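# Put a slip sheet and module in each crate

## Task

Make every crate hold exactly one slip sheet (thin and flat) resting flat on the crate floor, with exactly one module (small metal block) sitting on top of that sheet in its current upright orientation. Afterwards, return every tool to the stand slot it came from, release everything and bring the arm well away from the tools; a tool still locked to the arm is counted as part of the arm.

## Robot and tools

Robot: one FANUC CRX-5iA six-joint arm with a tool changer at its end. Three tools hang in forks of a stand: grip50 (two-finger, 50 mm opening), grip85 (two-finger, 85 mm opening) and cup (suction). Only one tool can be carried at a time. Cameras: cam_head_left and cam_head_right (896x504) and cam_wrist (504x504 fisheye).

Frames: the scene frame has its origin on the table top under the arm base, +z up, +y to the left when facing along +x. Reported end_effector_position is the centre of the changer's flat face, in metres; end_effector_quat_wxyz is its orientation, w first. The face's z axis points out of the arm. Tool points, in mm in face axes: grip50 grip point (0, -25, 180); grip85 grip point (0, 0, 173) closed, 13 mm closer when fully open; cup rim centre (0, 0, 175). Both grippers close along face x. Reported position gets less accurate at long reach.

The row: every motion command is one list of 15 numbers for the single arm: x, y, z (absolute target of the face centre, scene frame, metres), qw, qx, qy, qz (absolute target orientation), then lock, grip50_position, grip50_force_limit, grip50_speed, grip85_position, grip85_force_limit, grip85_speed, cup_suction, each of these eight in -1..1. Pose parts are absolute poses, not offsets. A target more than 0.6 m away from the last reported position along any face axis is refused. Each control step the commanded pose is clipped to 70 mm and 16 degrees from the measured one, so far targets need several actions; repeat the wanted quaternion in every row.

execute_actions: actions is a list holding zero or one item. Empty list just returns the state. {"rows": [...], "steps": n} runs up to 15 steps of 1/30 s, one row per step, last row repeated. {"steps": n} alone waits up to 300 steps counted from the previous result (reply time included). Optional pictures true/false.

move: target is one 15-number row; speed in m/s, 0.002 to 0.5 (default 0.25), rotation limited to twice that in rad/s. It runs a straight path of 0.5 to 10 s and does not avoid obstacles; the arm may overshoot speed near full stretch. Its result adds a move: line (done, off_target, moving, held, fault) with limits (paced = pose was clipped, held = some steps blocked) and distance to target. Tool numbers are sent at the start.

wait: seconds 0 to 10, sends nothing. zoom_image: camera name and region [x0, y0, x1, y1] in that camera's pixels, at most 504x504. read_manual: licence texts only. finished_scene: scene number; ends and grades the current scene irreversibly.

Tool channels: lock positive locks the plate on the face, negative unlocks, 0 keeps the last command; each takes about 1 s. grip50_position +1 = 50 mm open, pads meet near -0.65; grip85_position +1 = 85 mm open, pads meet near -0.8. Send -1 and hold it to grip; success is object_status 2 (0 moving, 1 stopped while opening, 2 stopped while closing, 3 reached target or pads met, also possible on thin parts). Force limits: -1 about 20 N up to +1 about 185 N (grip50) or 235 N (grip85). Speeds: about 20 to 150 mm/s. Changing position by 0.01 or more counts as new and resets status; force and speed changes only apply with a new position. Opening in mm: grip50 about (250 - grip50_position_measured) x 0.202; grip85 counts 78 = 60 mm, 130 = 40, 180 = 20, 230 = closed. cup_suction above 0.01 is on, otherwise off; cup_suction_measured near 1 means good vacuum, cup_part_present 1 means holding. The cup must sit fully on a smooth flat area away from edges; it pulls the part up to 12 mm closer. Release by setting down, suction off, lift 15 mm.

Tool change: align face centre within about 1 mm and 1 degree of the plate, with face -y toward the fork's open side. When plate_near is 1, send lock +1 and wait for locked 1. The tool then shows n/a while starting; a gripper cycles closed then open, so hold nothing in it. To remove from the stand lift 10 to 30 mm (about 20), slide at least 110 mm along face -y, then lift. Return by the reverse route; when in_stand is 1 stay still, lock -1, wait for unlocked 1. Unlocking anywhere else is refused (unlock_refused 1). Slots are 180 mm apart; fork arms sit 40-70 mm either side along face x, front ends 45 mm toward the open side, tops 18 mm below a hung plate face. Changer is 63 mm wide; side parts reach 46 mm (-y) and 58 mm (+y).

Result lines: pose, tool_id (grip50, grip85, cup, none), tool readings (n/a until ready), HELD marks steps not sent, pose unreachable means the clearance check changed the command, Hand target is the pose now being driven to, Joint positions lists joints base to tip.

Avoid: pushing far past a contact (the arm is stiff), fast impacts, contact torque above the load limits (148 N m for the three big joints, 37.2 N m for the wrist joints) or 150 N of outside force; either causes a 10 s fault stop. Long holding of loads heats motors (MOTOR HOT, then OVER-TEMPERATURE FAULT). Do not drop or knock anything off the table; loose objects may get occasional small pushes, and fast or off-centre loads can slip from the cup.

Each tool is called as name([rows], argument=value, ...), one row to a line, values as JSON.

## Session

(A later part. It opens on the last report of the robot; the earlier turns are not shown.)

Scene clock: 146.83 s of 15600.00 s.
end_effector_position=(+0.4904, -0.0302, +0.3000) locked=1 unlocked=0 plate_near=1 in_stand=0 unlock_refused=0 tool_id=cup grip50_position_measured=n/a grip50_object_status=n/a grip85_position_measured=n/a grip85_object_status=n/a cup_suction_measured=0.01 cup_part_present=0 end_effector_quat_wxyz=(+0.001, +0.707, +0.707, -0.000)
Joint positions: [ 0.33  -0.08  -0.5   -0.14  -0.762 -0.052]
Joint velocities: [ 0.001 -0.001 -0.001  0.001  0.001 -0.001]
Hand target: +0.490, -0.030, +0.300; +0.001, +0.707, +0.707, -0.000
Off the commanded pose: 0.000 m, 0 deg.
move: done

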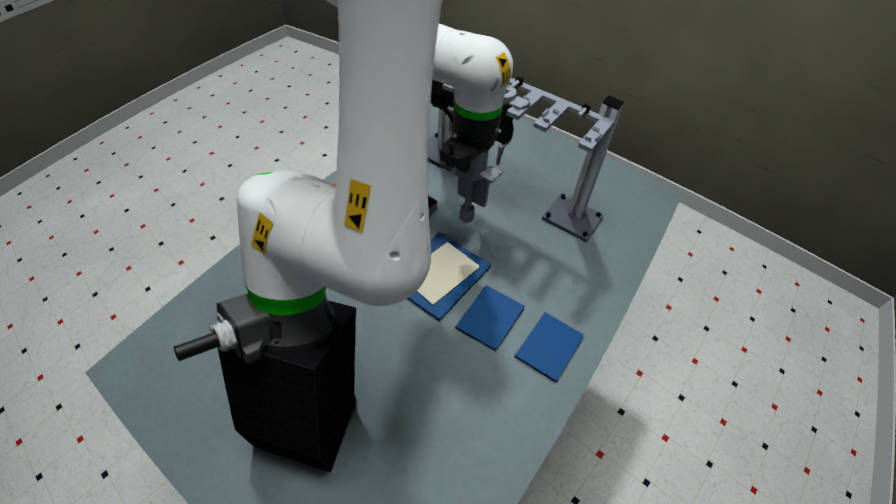

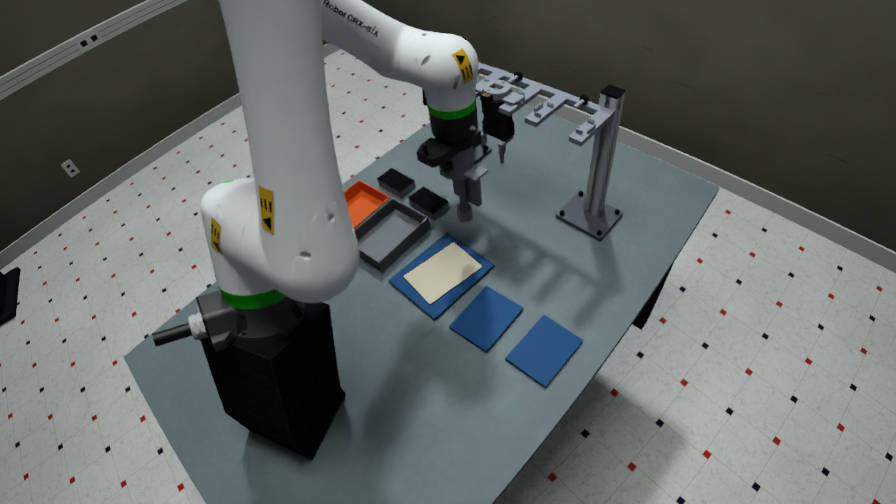

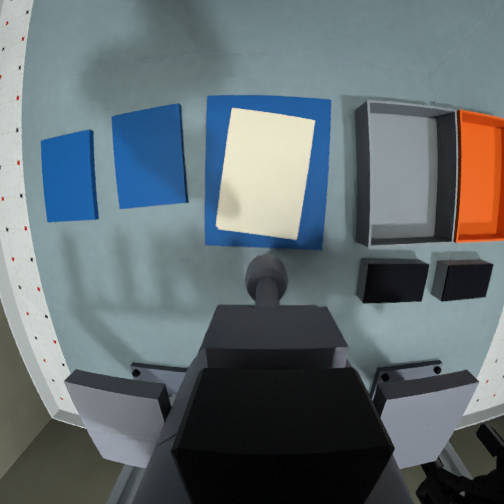

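move(target=[0.392,-0.03,0.23,0,0.7547,0.6561,0,0,1,0,0,1,-0.4,0.5,1])

move(target=[0.392,-0.03,0.182,0,0.7547,0.6561,0,0,1,0,0,1,-0.4,0.5,1], speed=0.05)

wait(seconds=0.5)

Scene clock: 164.90 s of 15600.00 s.
end_effector_position=(+0.3920, -0.0298, +0.2302) locked=1 unlocked=0 plate_near=1 in_stand=0 unlock_refused=0 tool_id=cup grip50_position_measured=n/a grip50_object_status=n/a grip85_position_measured=n/a grip85_object_status=n/a cup_suction_measured=0.01 cup_part_present=0 end_effector_quat_wxyz=(-0.000, +0.754, +0.656, +0.000)
Joint positions: [ 0.406 -0.09  -0.789 -0.15  -0.477 -0.231]
Joint velocities: [ 0.002 -0.    -0.004  0.005  0.003 -0.008]
Hand target: +0.392, -0.030, +0.230; -0.000, +0.755, +0.656, +0.000
Off the commanded pose: 0.000 m, 0 deg.
move: done

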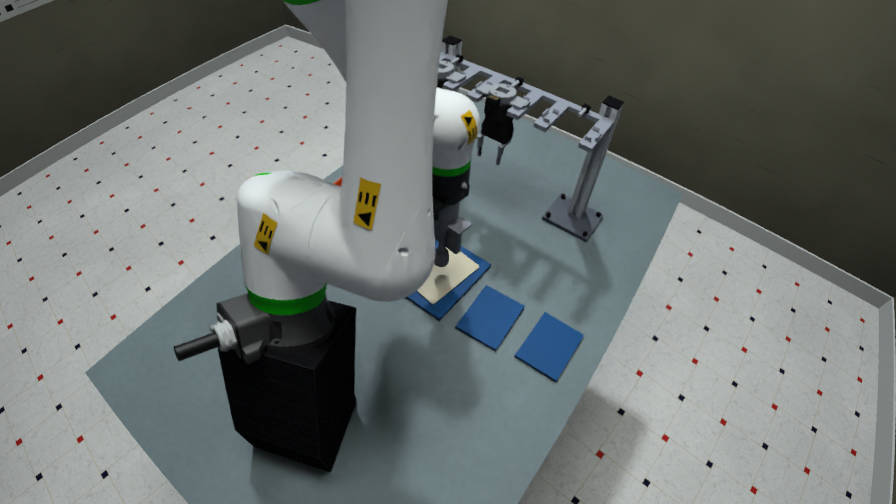

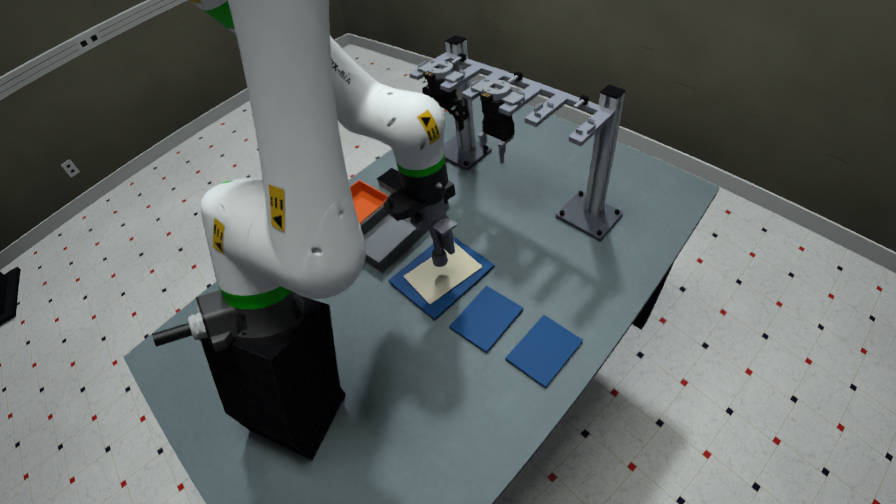

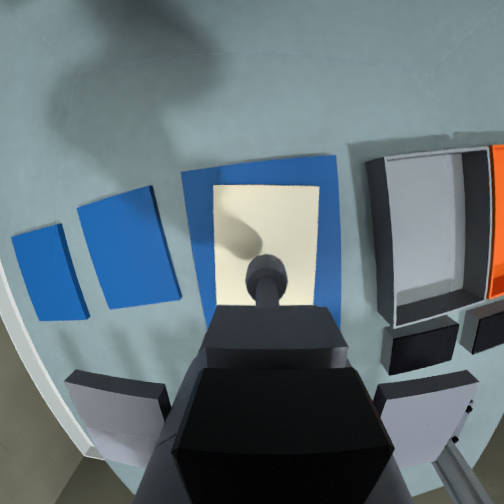

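Scene clock: 166.17 s of 15600.00 s.
end_effector_position=(+0.3920, -0.0299, +0.1821) locked=1 unlocked=0 plate_near=1 in_stand=0 unlock_refused=0 tool_id=cup grip50_position_measured=n/a grip50_object_status=n/a grip85_position_measured=n/a grip85_object_status=n/a cup_suction_measured=0.90 cup_part_present=1 end_effector_quat_wxyz=(-0.000, +0.755, +0.656, +0.000)
Joint positions: [ 0.413  0.069 -0.767 -0.198 -0.341 -0.184]
Joint velocities: [ 0.     0.001 -0.    -0.001 -0.    -0.   ]
Hand target: +0.392, -0.030, +0.182; -0.000, +0.755, +0.656, +0.000
Off the commanded pose: 0.000 m, 0 deg.
move: done

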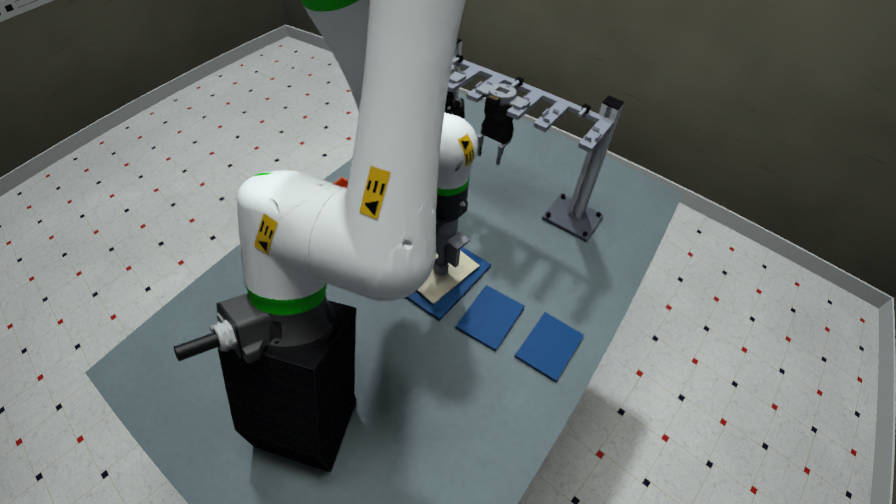

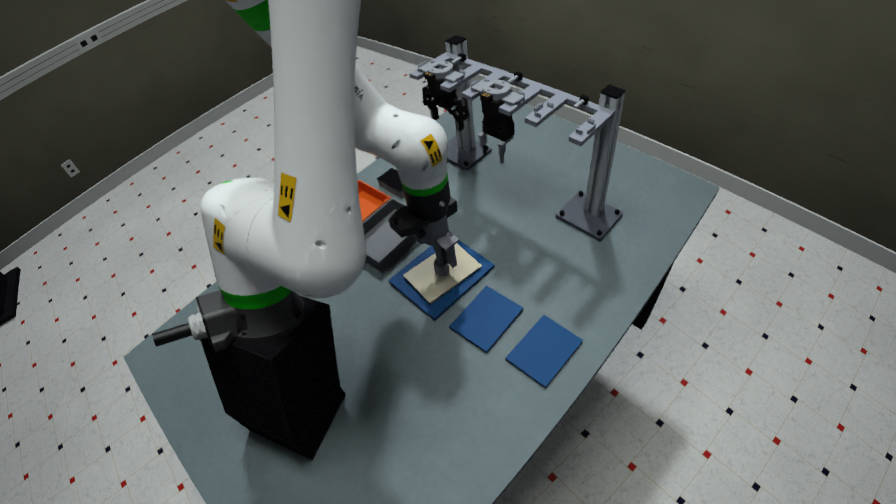

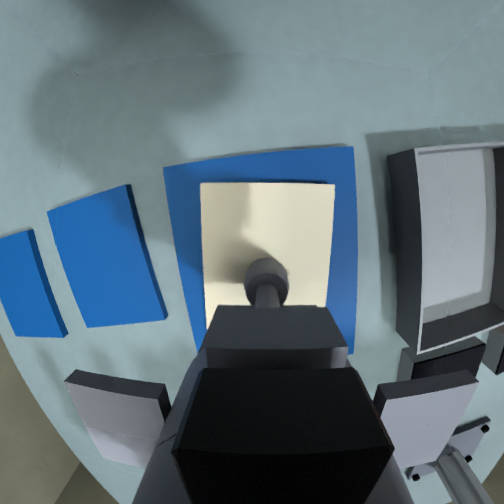

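Scene clock: 166.67 s of 15600.00 s.
end_effector_position=(+0.3919, -0.0300, +0.1821) locked=1 unlocked=0 plate_near=1 in_stand=0 unlock_refused=0 tool_id=cup grip50_position_measured=n/a grip50_object_status=n/a grip85_position_measured=n/a grip85_object_status=n/a cup_suction_measured=0.96 cup_part_present=1 end_effector_quat_wxyz=(-0.000, +0.755, +0.656, +0.000)
Joint positions: [ 0.413  0.07  -0.767 -0.198 -0.341 -0.184]
Joint velocities: [-0.     0.    -0.     0.     0.     0.001]
Hand target: +0.392, -0.030, +0.182; -0.000, +0.755, +0.656, +0.000
Off the commanded pose: 0.000 m, 0 deg.
Steps of this call (steps 1 to 15: nothing new was sent). Readings (end_effector_position | what the end effector reports):
1: (+0.3920, -0.0299, +0.1821) | locked=1 unlocked=0 plate_near=1 in_stand=0 unlock_refused=0 tool_id=cup grip50_position_measured=n/a grip50_object_status=n/a grip85_position_measured=n/a grip85_object_status=n/a cup_suction_measured=0.91 cup_part_present=1
2: (+0.3920, -0.0299, +0.1821) | locked=1 unlocked=0 plate_near=1 in_stand=0 unlock_refused=0 tool_id=cup grip50_position_measured=n/a grip50_object_status=n/a grip85_position_measured=n/a grip85_object_status=n/a cup_suction_measured=0.93 cup_part_present=1
4: (+0.3920, -0.0299, +0.1821) | locked=1 unlocked=0 plate_near=1 in_stand=0 unlock_refused=0 tool_id=cup grip50_position_measured=n/a grip50_object_status=n/a grip85_position_measured=n/a grip85_object_status=n/a cup_suction_measured=0.94 cup_part_present=1
8: (+0.3920, -0.0299, +0.1821) | locked=1 unlocked=0 plate_near=1 in_stand=0 unlock_refused=0 tool_id=cup grip50_position_measured=n/a grip50_object_status=n/a grip85_position_measured=n/a grip85_object_status=n/a cup_suction_measured=0.96 cup_part_present=1
15: the state above

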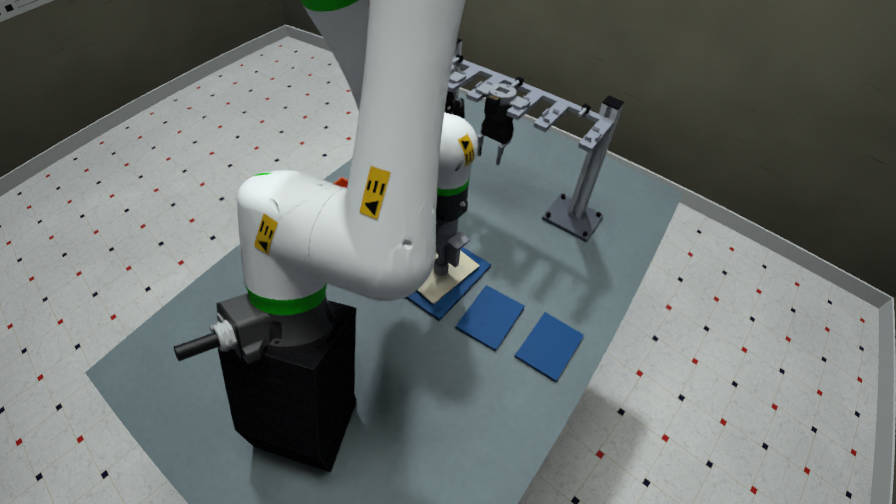

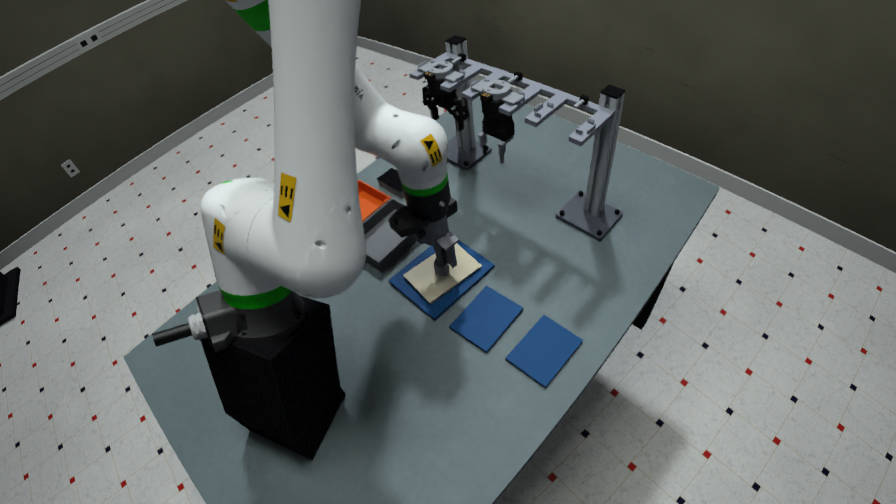

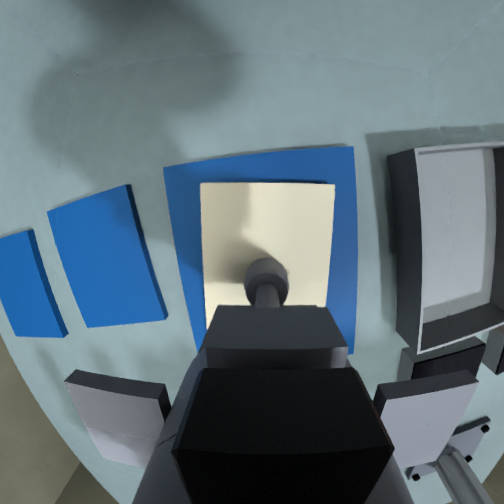

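move(target=[0.392,-0.03,0.27,0,0.7547,0.6561,0,0,1,0,0,1,-0.4,0.5,1], speed=0.15)

move(target=[0.385,0.306,0.27,0,0.6884,0.7254,0,0,1,0,0,1,-0.4,0.5,1], speed=0.2)

move(target=[0.385,0.306,0.225,0,0.6884,0.7254,0,0,1,0,0,1,-0.4,0.5,1], speed=0.1)

Scene clock: 174.40 s of 15600.00 s.
end_effector_position=(+0.3921, -0.0301, +0.2698) locked=1 unlocked=0 plate_near=1 in_stand=0 unlock_refused=0 tool_id=cup grip50_position_measured=n/a grip50_object_status=n/a grip85_position_measured=n/a grip85_object_status=n/a cup_suction_measured=0.96 cup_part_present=1 end_effector_quat_wxyz=(+0.000, +0.755, +0.656, -0.000)
Joint positions: [ 0.397 -0.212 -0.787 -0.125 -0.601 -0.254]
Joint velocities: [ 0.004 -0.001  0.001  0.    -0.001  0.   ]
Hand target: +0.392, -0.030, +0.270; +0.000, +0.755, +0.656, -0.000
Off the commanded pose: 0.000 m, 0 deg.
move: done

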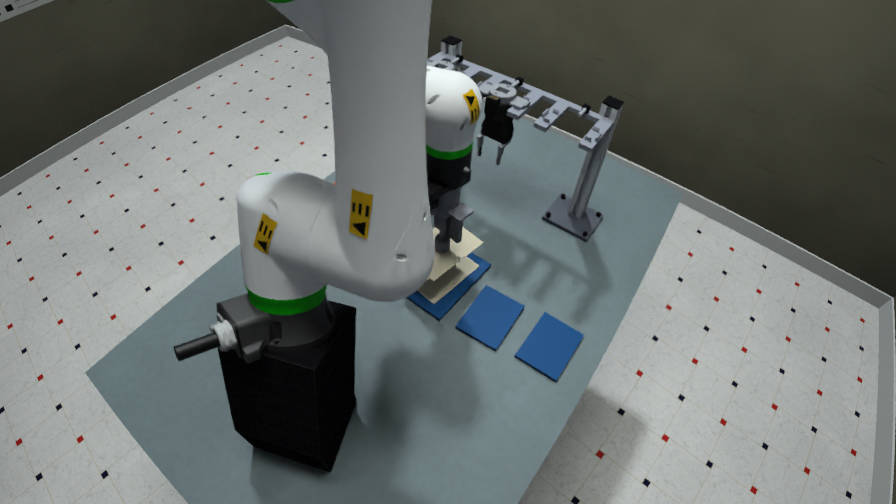

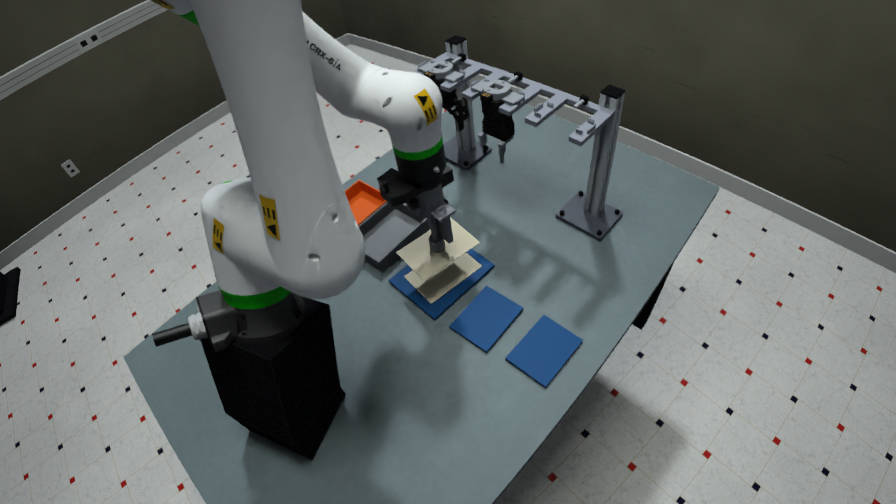

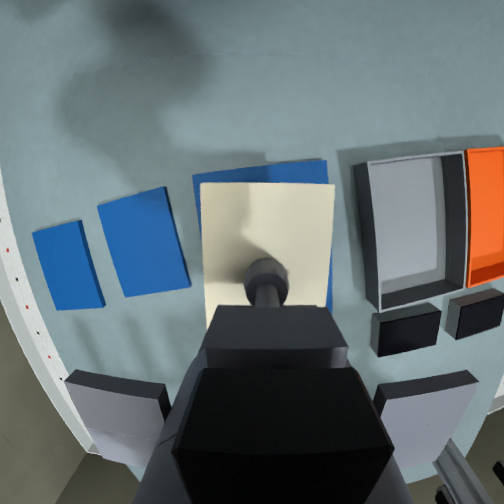

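Scene clock: 176.47 s of 15600.00 s.
end_effector_position=(+0.3867, +0.3055, +0.2696) locked=1 unlocked=0 plate_near=1 in_stand=0 unlock_refused=0 tool_id=cup grip50_position_measured=n/a grip50_object_status=n/a grip85_position_measured=n/a grip85_object_status=n/a cup_suction_measured=0.96 cup_part_present=1 end_effector_quat_wxyz=(+0.002, +0.688, +0.726, +0.001)
Joint positions: [ 1.278 -0.058 -0.685  0.428 -0.671 -1.333]
Joint velocities: [-0.001  0.     0.002  0.     0.    -0.001]
Hand target: +0.387, +0.305, +0.270; +0.002, +0.688, +0.726, +0.001
Off the commanded pose: 0.002 m, 0 deg.
move: done

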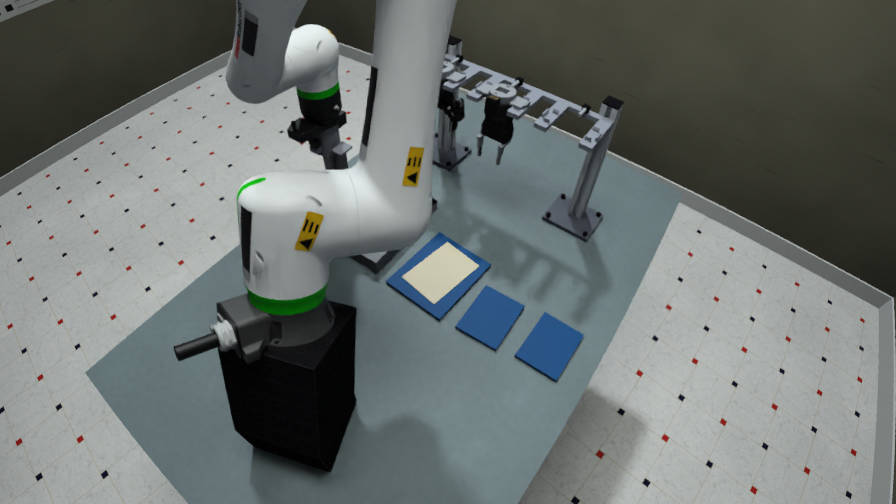

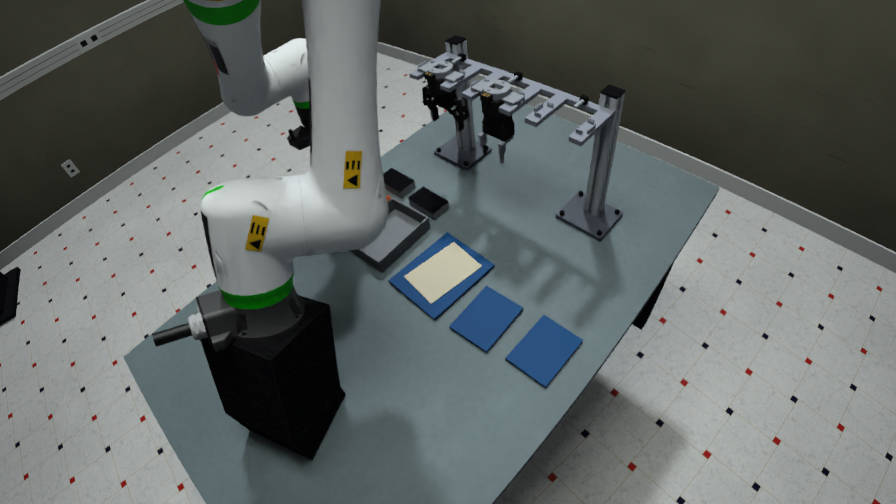

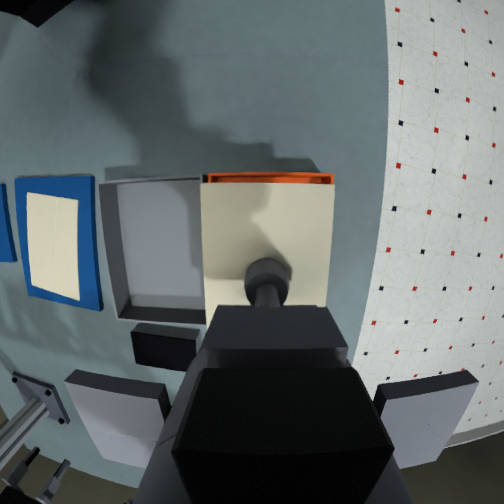

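Scene clock: 177.23 s of 15600.00 s.
end_effector_position=(+0.3849, +0.3060, +0.2251) locked=1 unlocked=0 plate_near=1 in_stand=0 unlock_refused=0 tool_id=cup grip50_position_measured=n/a grip50_object_status=n/a grip85_position_measured=n/a grip85_object_status=n/a cup_suction_measured=0.96 cup_part_present=1 end_effector_quat_wxyz=(-0.000, +0.688, +0.725, -0.000)
Joint positions: [ 1.241  0.046 -0.709  0.487 -0.543 -1.379]
Joint velocities: [-0.    -0.001 -0.     0.001  0.001 -0.001]
Hand target: +0.385, +0.306, +0.225; -0.000, +0.688, +0.725, -0.000
Off the commanded pose: 0.000 m, 0 deg.
move: done

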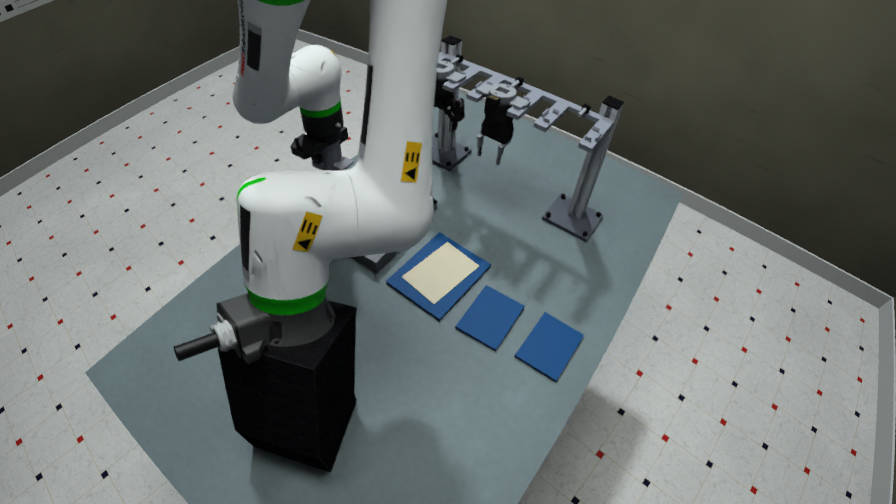

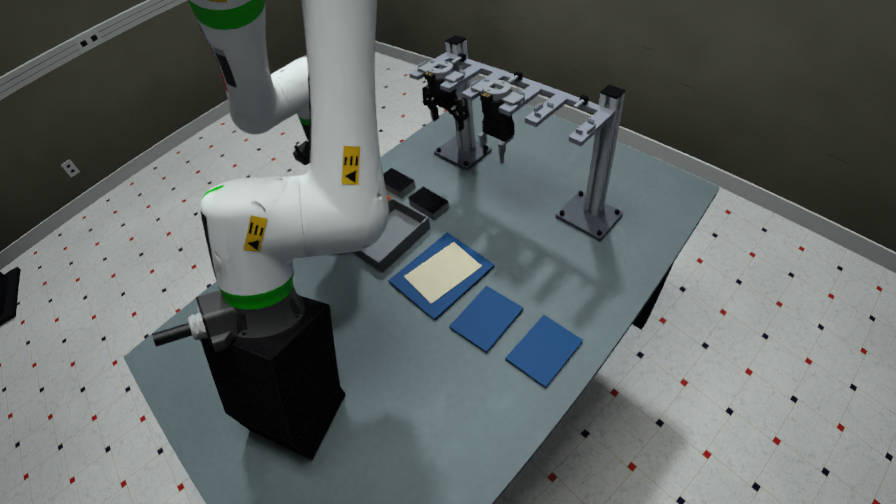

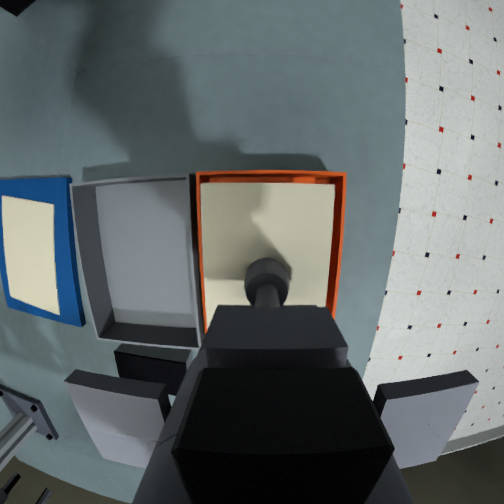

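move(target=[0.383,0.309,0.215,0,0.6884,0.7254,0,0,1,0,0,1,-0.4,0.5,1], speed=0.05)

move(target=[0.383,0.309,0.174,0,0.6884,0.7254,0,0,1,0,0,1,-0.4,0.5,1], speed=0.05)

move(target=[0.383,0.309,0.178,0,0.6884,0.7254,0,0,1,0,0,1,-0.4,0.5,0], speed=0.005)

move(target=[0.383,0.309,0.27,0,0.6884,0.7254,0,0,1,0,0,1,-0.4,0.5,0], speed=0.1)

move(target=[0.392,-0.03,0.23,0,0.7547,0.6561,0,0,1,0,0,1,-0.4,0.5,0])

Scene clock: 189.10 s of 15600.00 s.
end_effector_position=(+0.3830, +0.3090, +0.2150) locked=1 unlocked=0 plate_near=1 in_stand=0 unlock_refused=0 tool_id=cup grip50_position_measured=n/a grip50_object_status=n/a grip85_position_measured=n/a grip85_object_status=n/a cup_suction_measured=0.96 cup_part_present=1 end_effector_quat_wxyz=(-0.000, +0.688, +0.725, +0.000)
Joint positions: [ 1.239  0.073 -0.713  0.512 -0.515 -1.406]
Joint velocities: [-0.001  0.    -0.     0.001  0.001 -0.001]
Hand target: +0.383, +0.309, +0.215; -0.000, +0.688, +0.725, +0.000
Off the commanded pose: 0.000 m, 0 deg.
move: done

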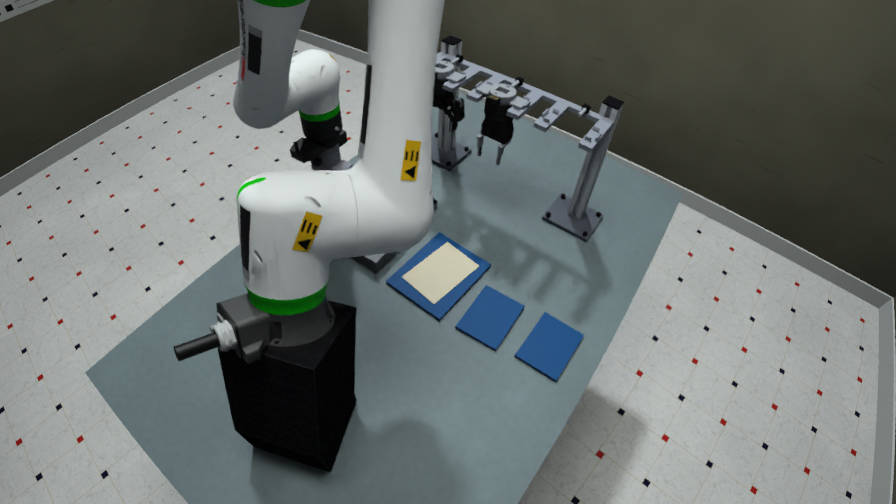

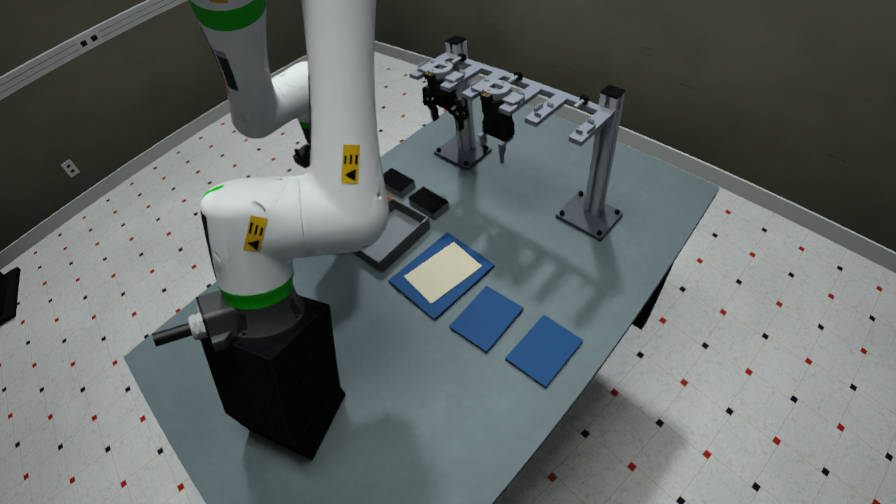

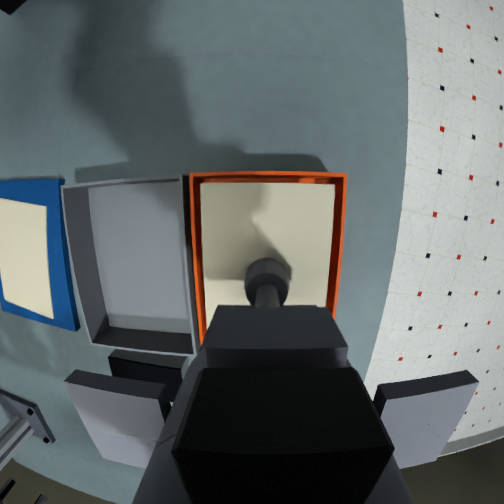

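Scene clock: 190.20 s of 15600.00 s.
end_effector_position=(+0.3829, +0.3090, +0.1741) locked=1 unlocked=0 plate_near=1 in_stand=0 unlock_refused=0 tool_id=cup grip50_position_measured=n/a grip50_object_status=n/a grip85_position_measured=n/a grip85_object_status=n/a cup_suction_measured=0.96 cup_part_present=1 end_effector_quat_wxyz=(-0.000, +0.688, +0.725, -0.000)
Joint positions: [ 1.193  0.175 -0.731  0.627 -0.397 -1.496]
Joint velocities: [-0.002  0.001 -0.001  0.004  0.002 -0.004]
Hand target: +0.383, +0.309, +0.174; -0.000, +0.688, +0.725, -0.000
Off the commanded pose: 0.000 m, 0 deg.
move: done

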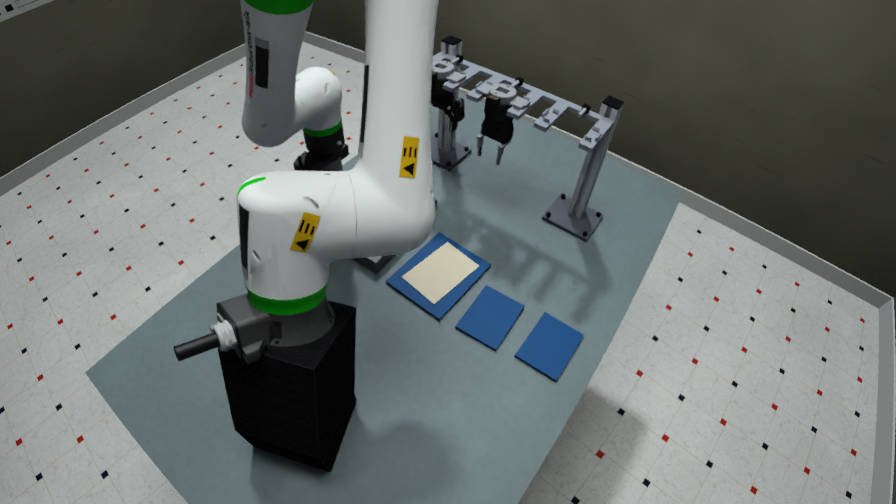

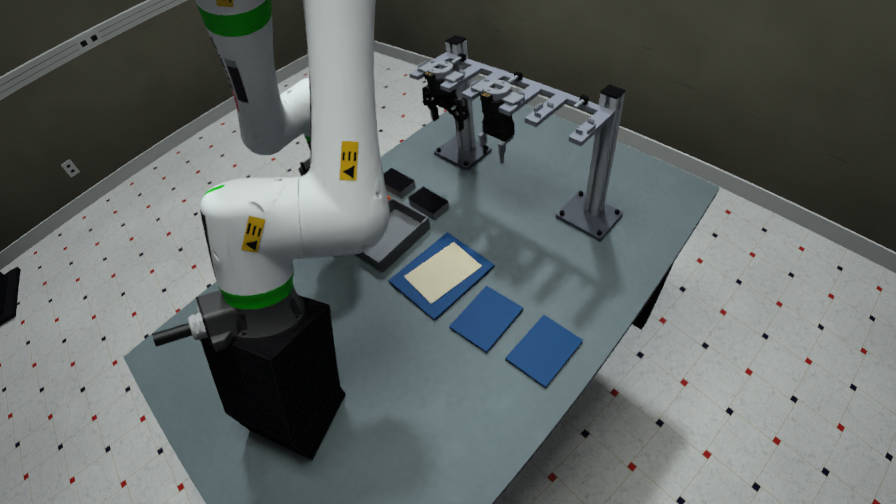

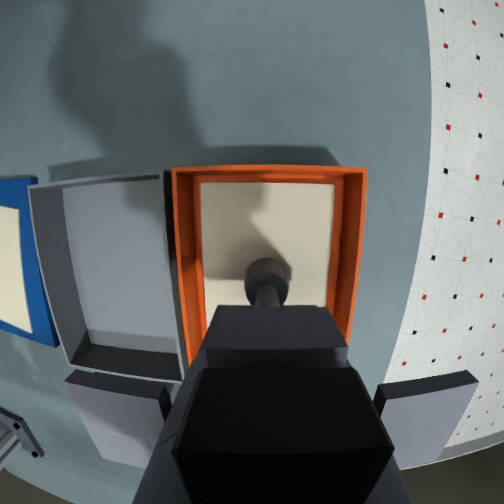

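Scene clock: 191.20 s of 15600.00 s.
end_effector_position=(+0.3830, +0.3090, +0.1780) locked=1 unlocked=0 plate_near=1 in_stand=0 unlock_refused=0 tool_id=cup grip50_position_measured=n/a grip50_object_status=n/a grip85_position_measured=n/a grip85_object_status=n/a cup_suction_measured=0.01 cup_part_present=0 end_effector_quat_wxyz=(+0.000, +0.688, +0.725, -0.000)
Joint positions: [ 1.198  0.165 -0.729  0.613 -0.409 -1.486]
Joint velocities: [-0.    -0.001 -0.    -0.    -0.     0.001]
Hand target: +0.383, +0.309, +0.178; +0.000, +0.688, +0.725, +0.000
Off the commanded pose: 0.000 m, 0 deg.
move: done

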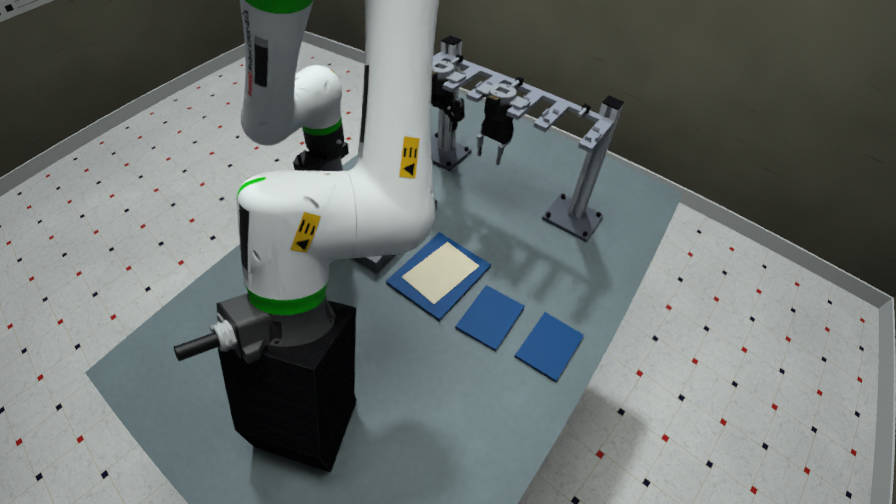

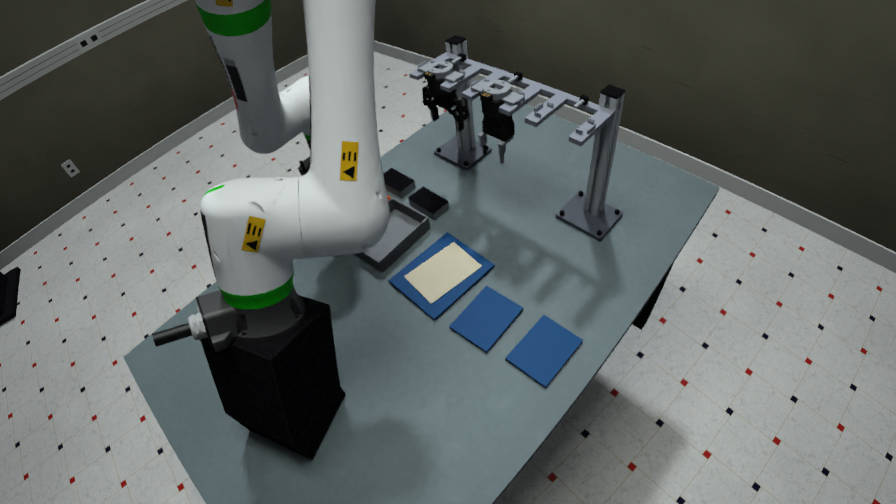

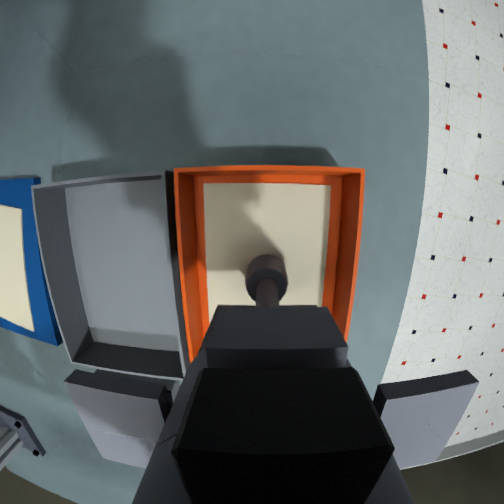

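Scene clock: 192.43 s of 15600.00 s.
end_effector_position=(+0.3832, +0.3091, +0.2698) locked=1 unlocked=0 plate_near=1 in_stand=0 unlock_refused=0 tool_id=cup grip50_position_measured=n/a grip50_object_status=n/a grip85_position_measured=n/a grip85_object_status=n/a cup_suction_measured=0.01 cup_part_present=0 end_effector_quat_wxyz=(+0.000, +0.688, +0.725, +0.000)
Joint positions: [ 1.29  -0.057 -0.684  0.425 -0.674 -1.342]
Joint velocities: [-0.     0.     0.001 -0.001 -0.001 -0.   ]
Hand target: +0.383, +0.309, +0.270; +0.000, +0.688, +0.725, +0.000
Off the commanded pose: 0.000 m, 0 deg.
move: done

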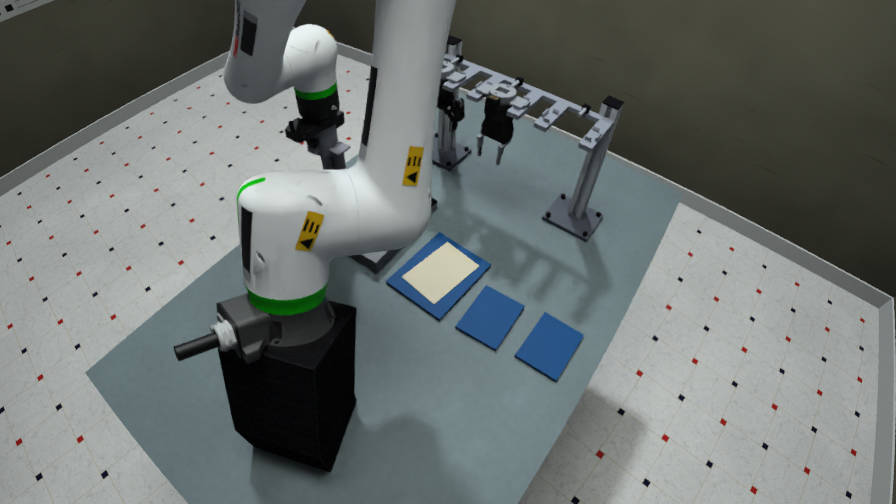

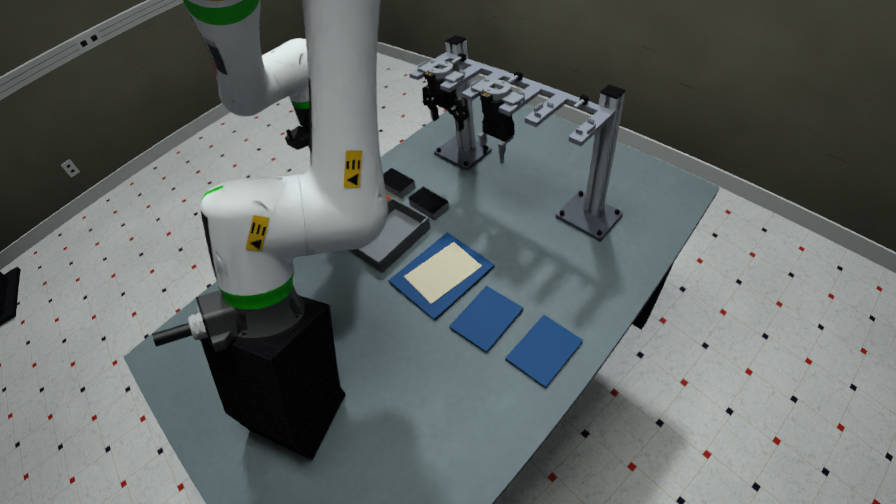

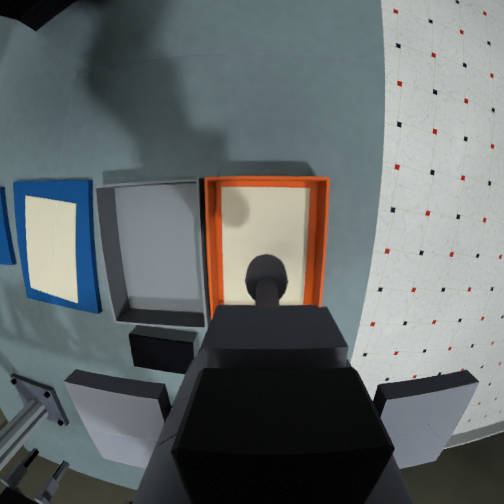

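Scene clock: 194.40 s of 15600.00 s.
end_effector_position=(+0.3902, -0.0295, +0.2306) locked=1 unlocked=0 plate_near=1 in_stand=0 unlock_refused=0 tool_id=cup grip50_position_measured=n/a grip50_object_status=n/a grip85_position_measured=n/a grip85_object_status=n/a cup_suction_measured=0.01 cup_part_present=0 end_effector_quat_wxyz=(-0.002, +0.755, +0.656, -0.001)
Joint positions: [ 0.406 -0.093 -0.79  -0.154 -0.483 -0.229]
Joint velocities: [-0.006  0.002  0.005 -0.011 -0.004  0.015]
Hand target: +0.390, -0.029, +0.231; -0.002, +0.755, +0.656, -0.001
Off the commanded pose: 0.002 m, 0 deg.
move: done

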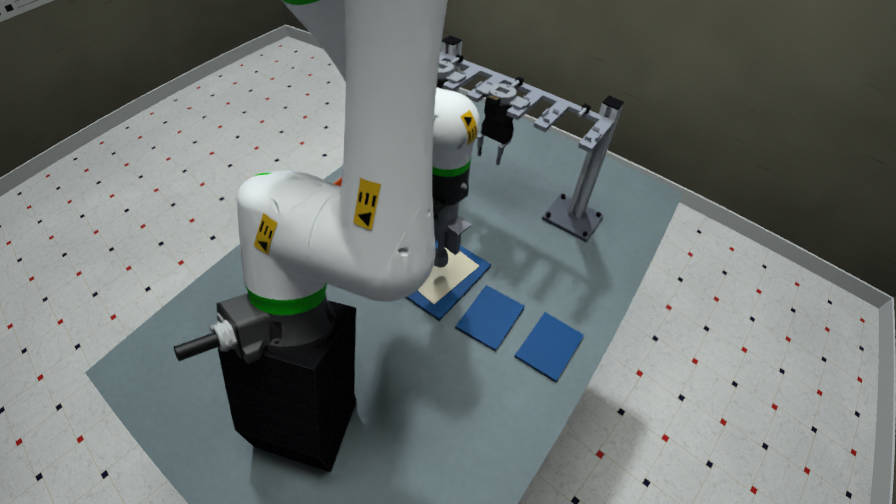

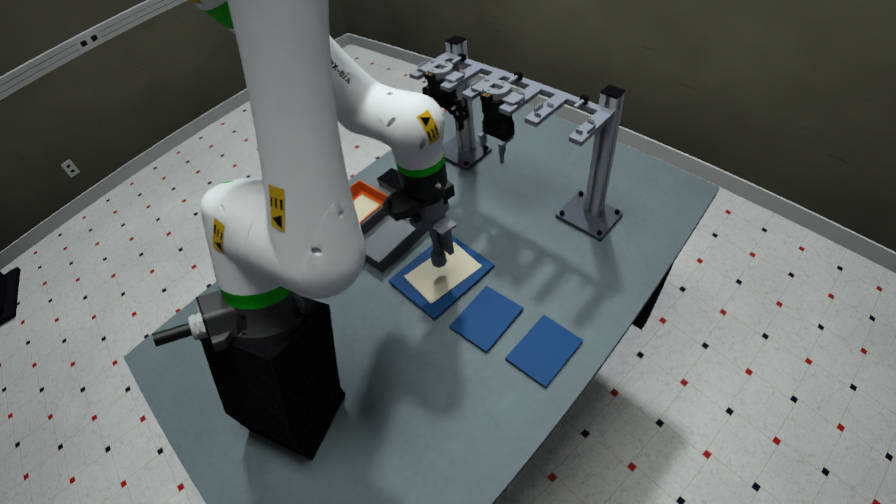

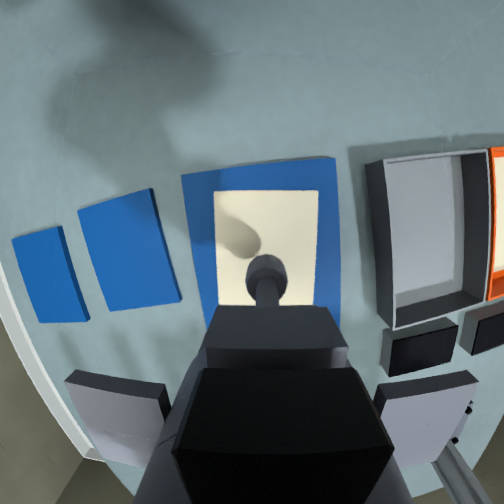

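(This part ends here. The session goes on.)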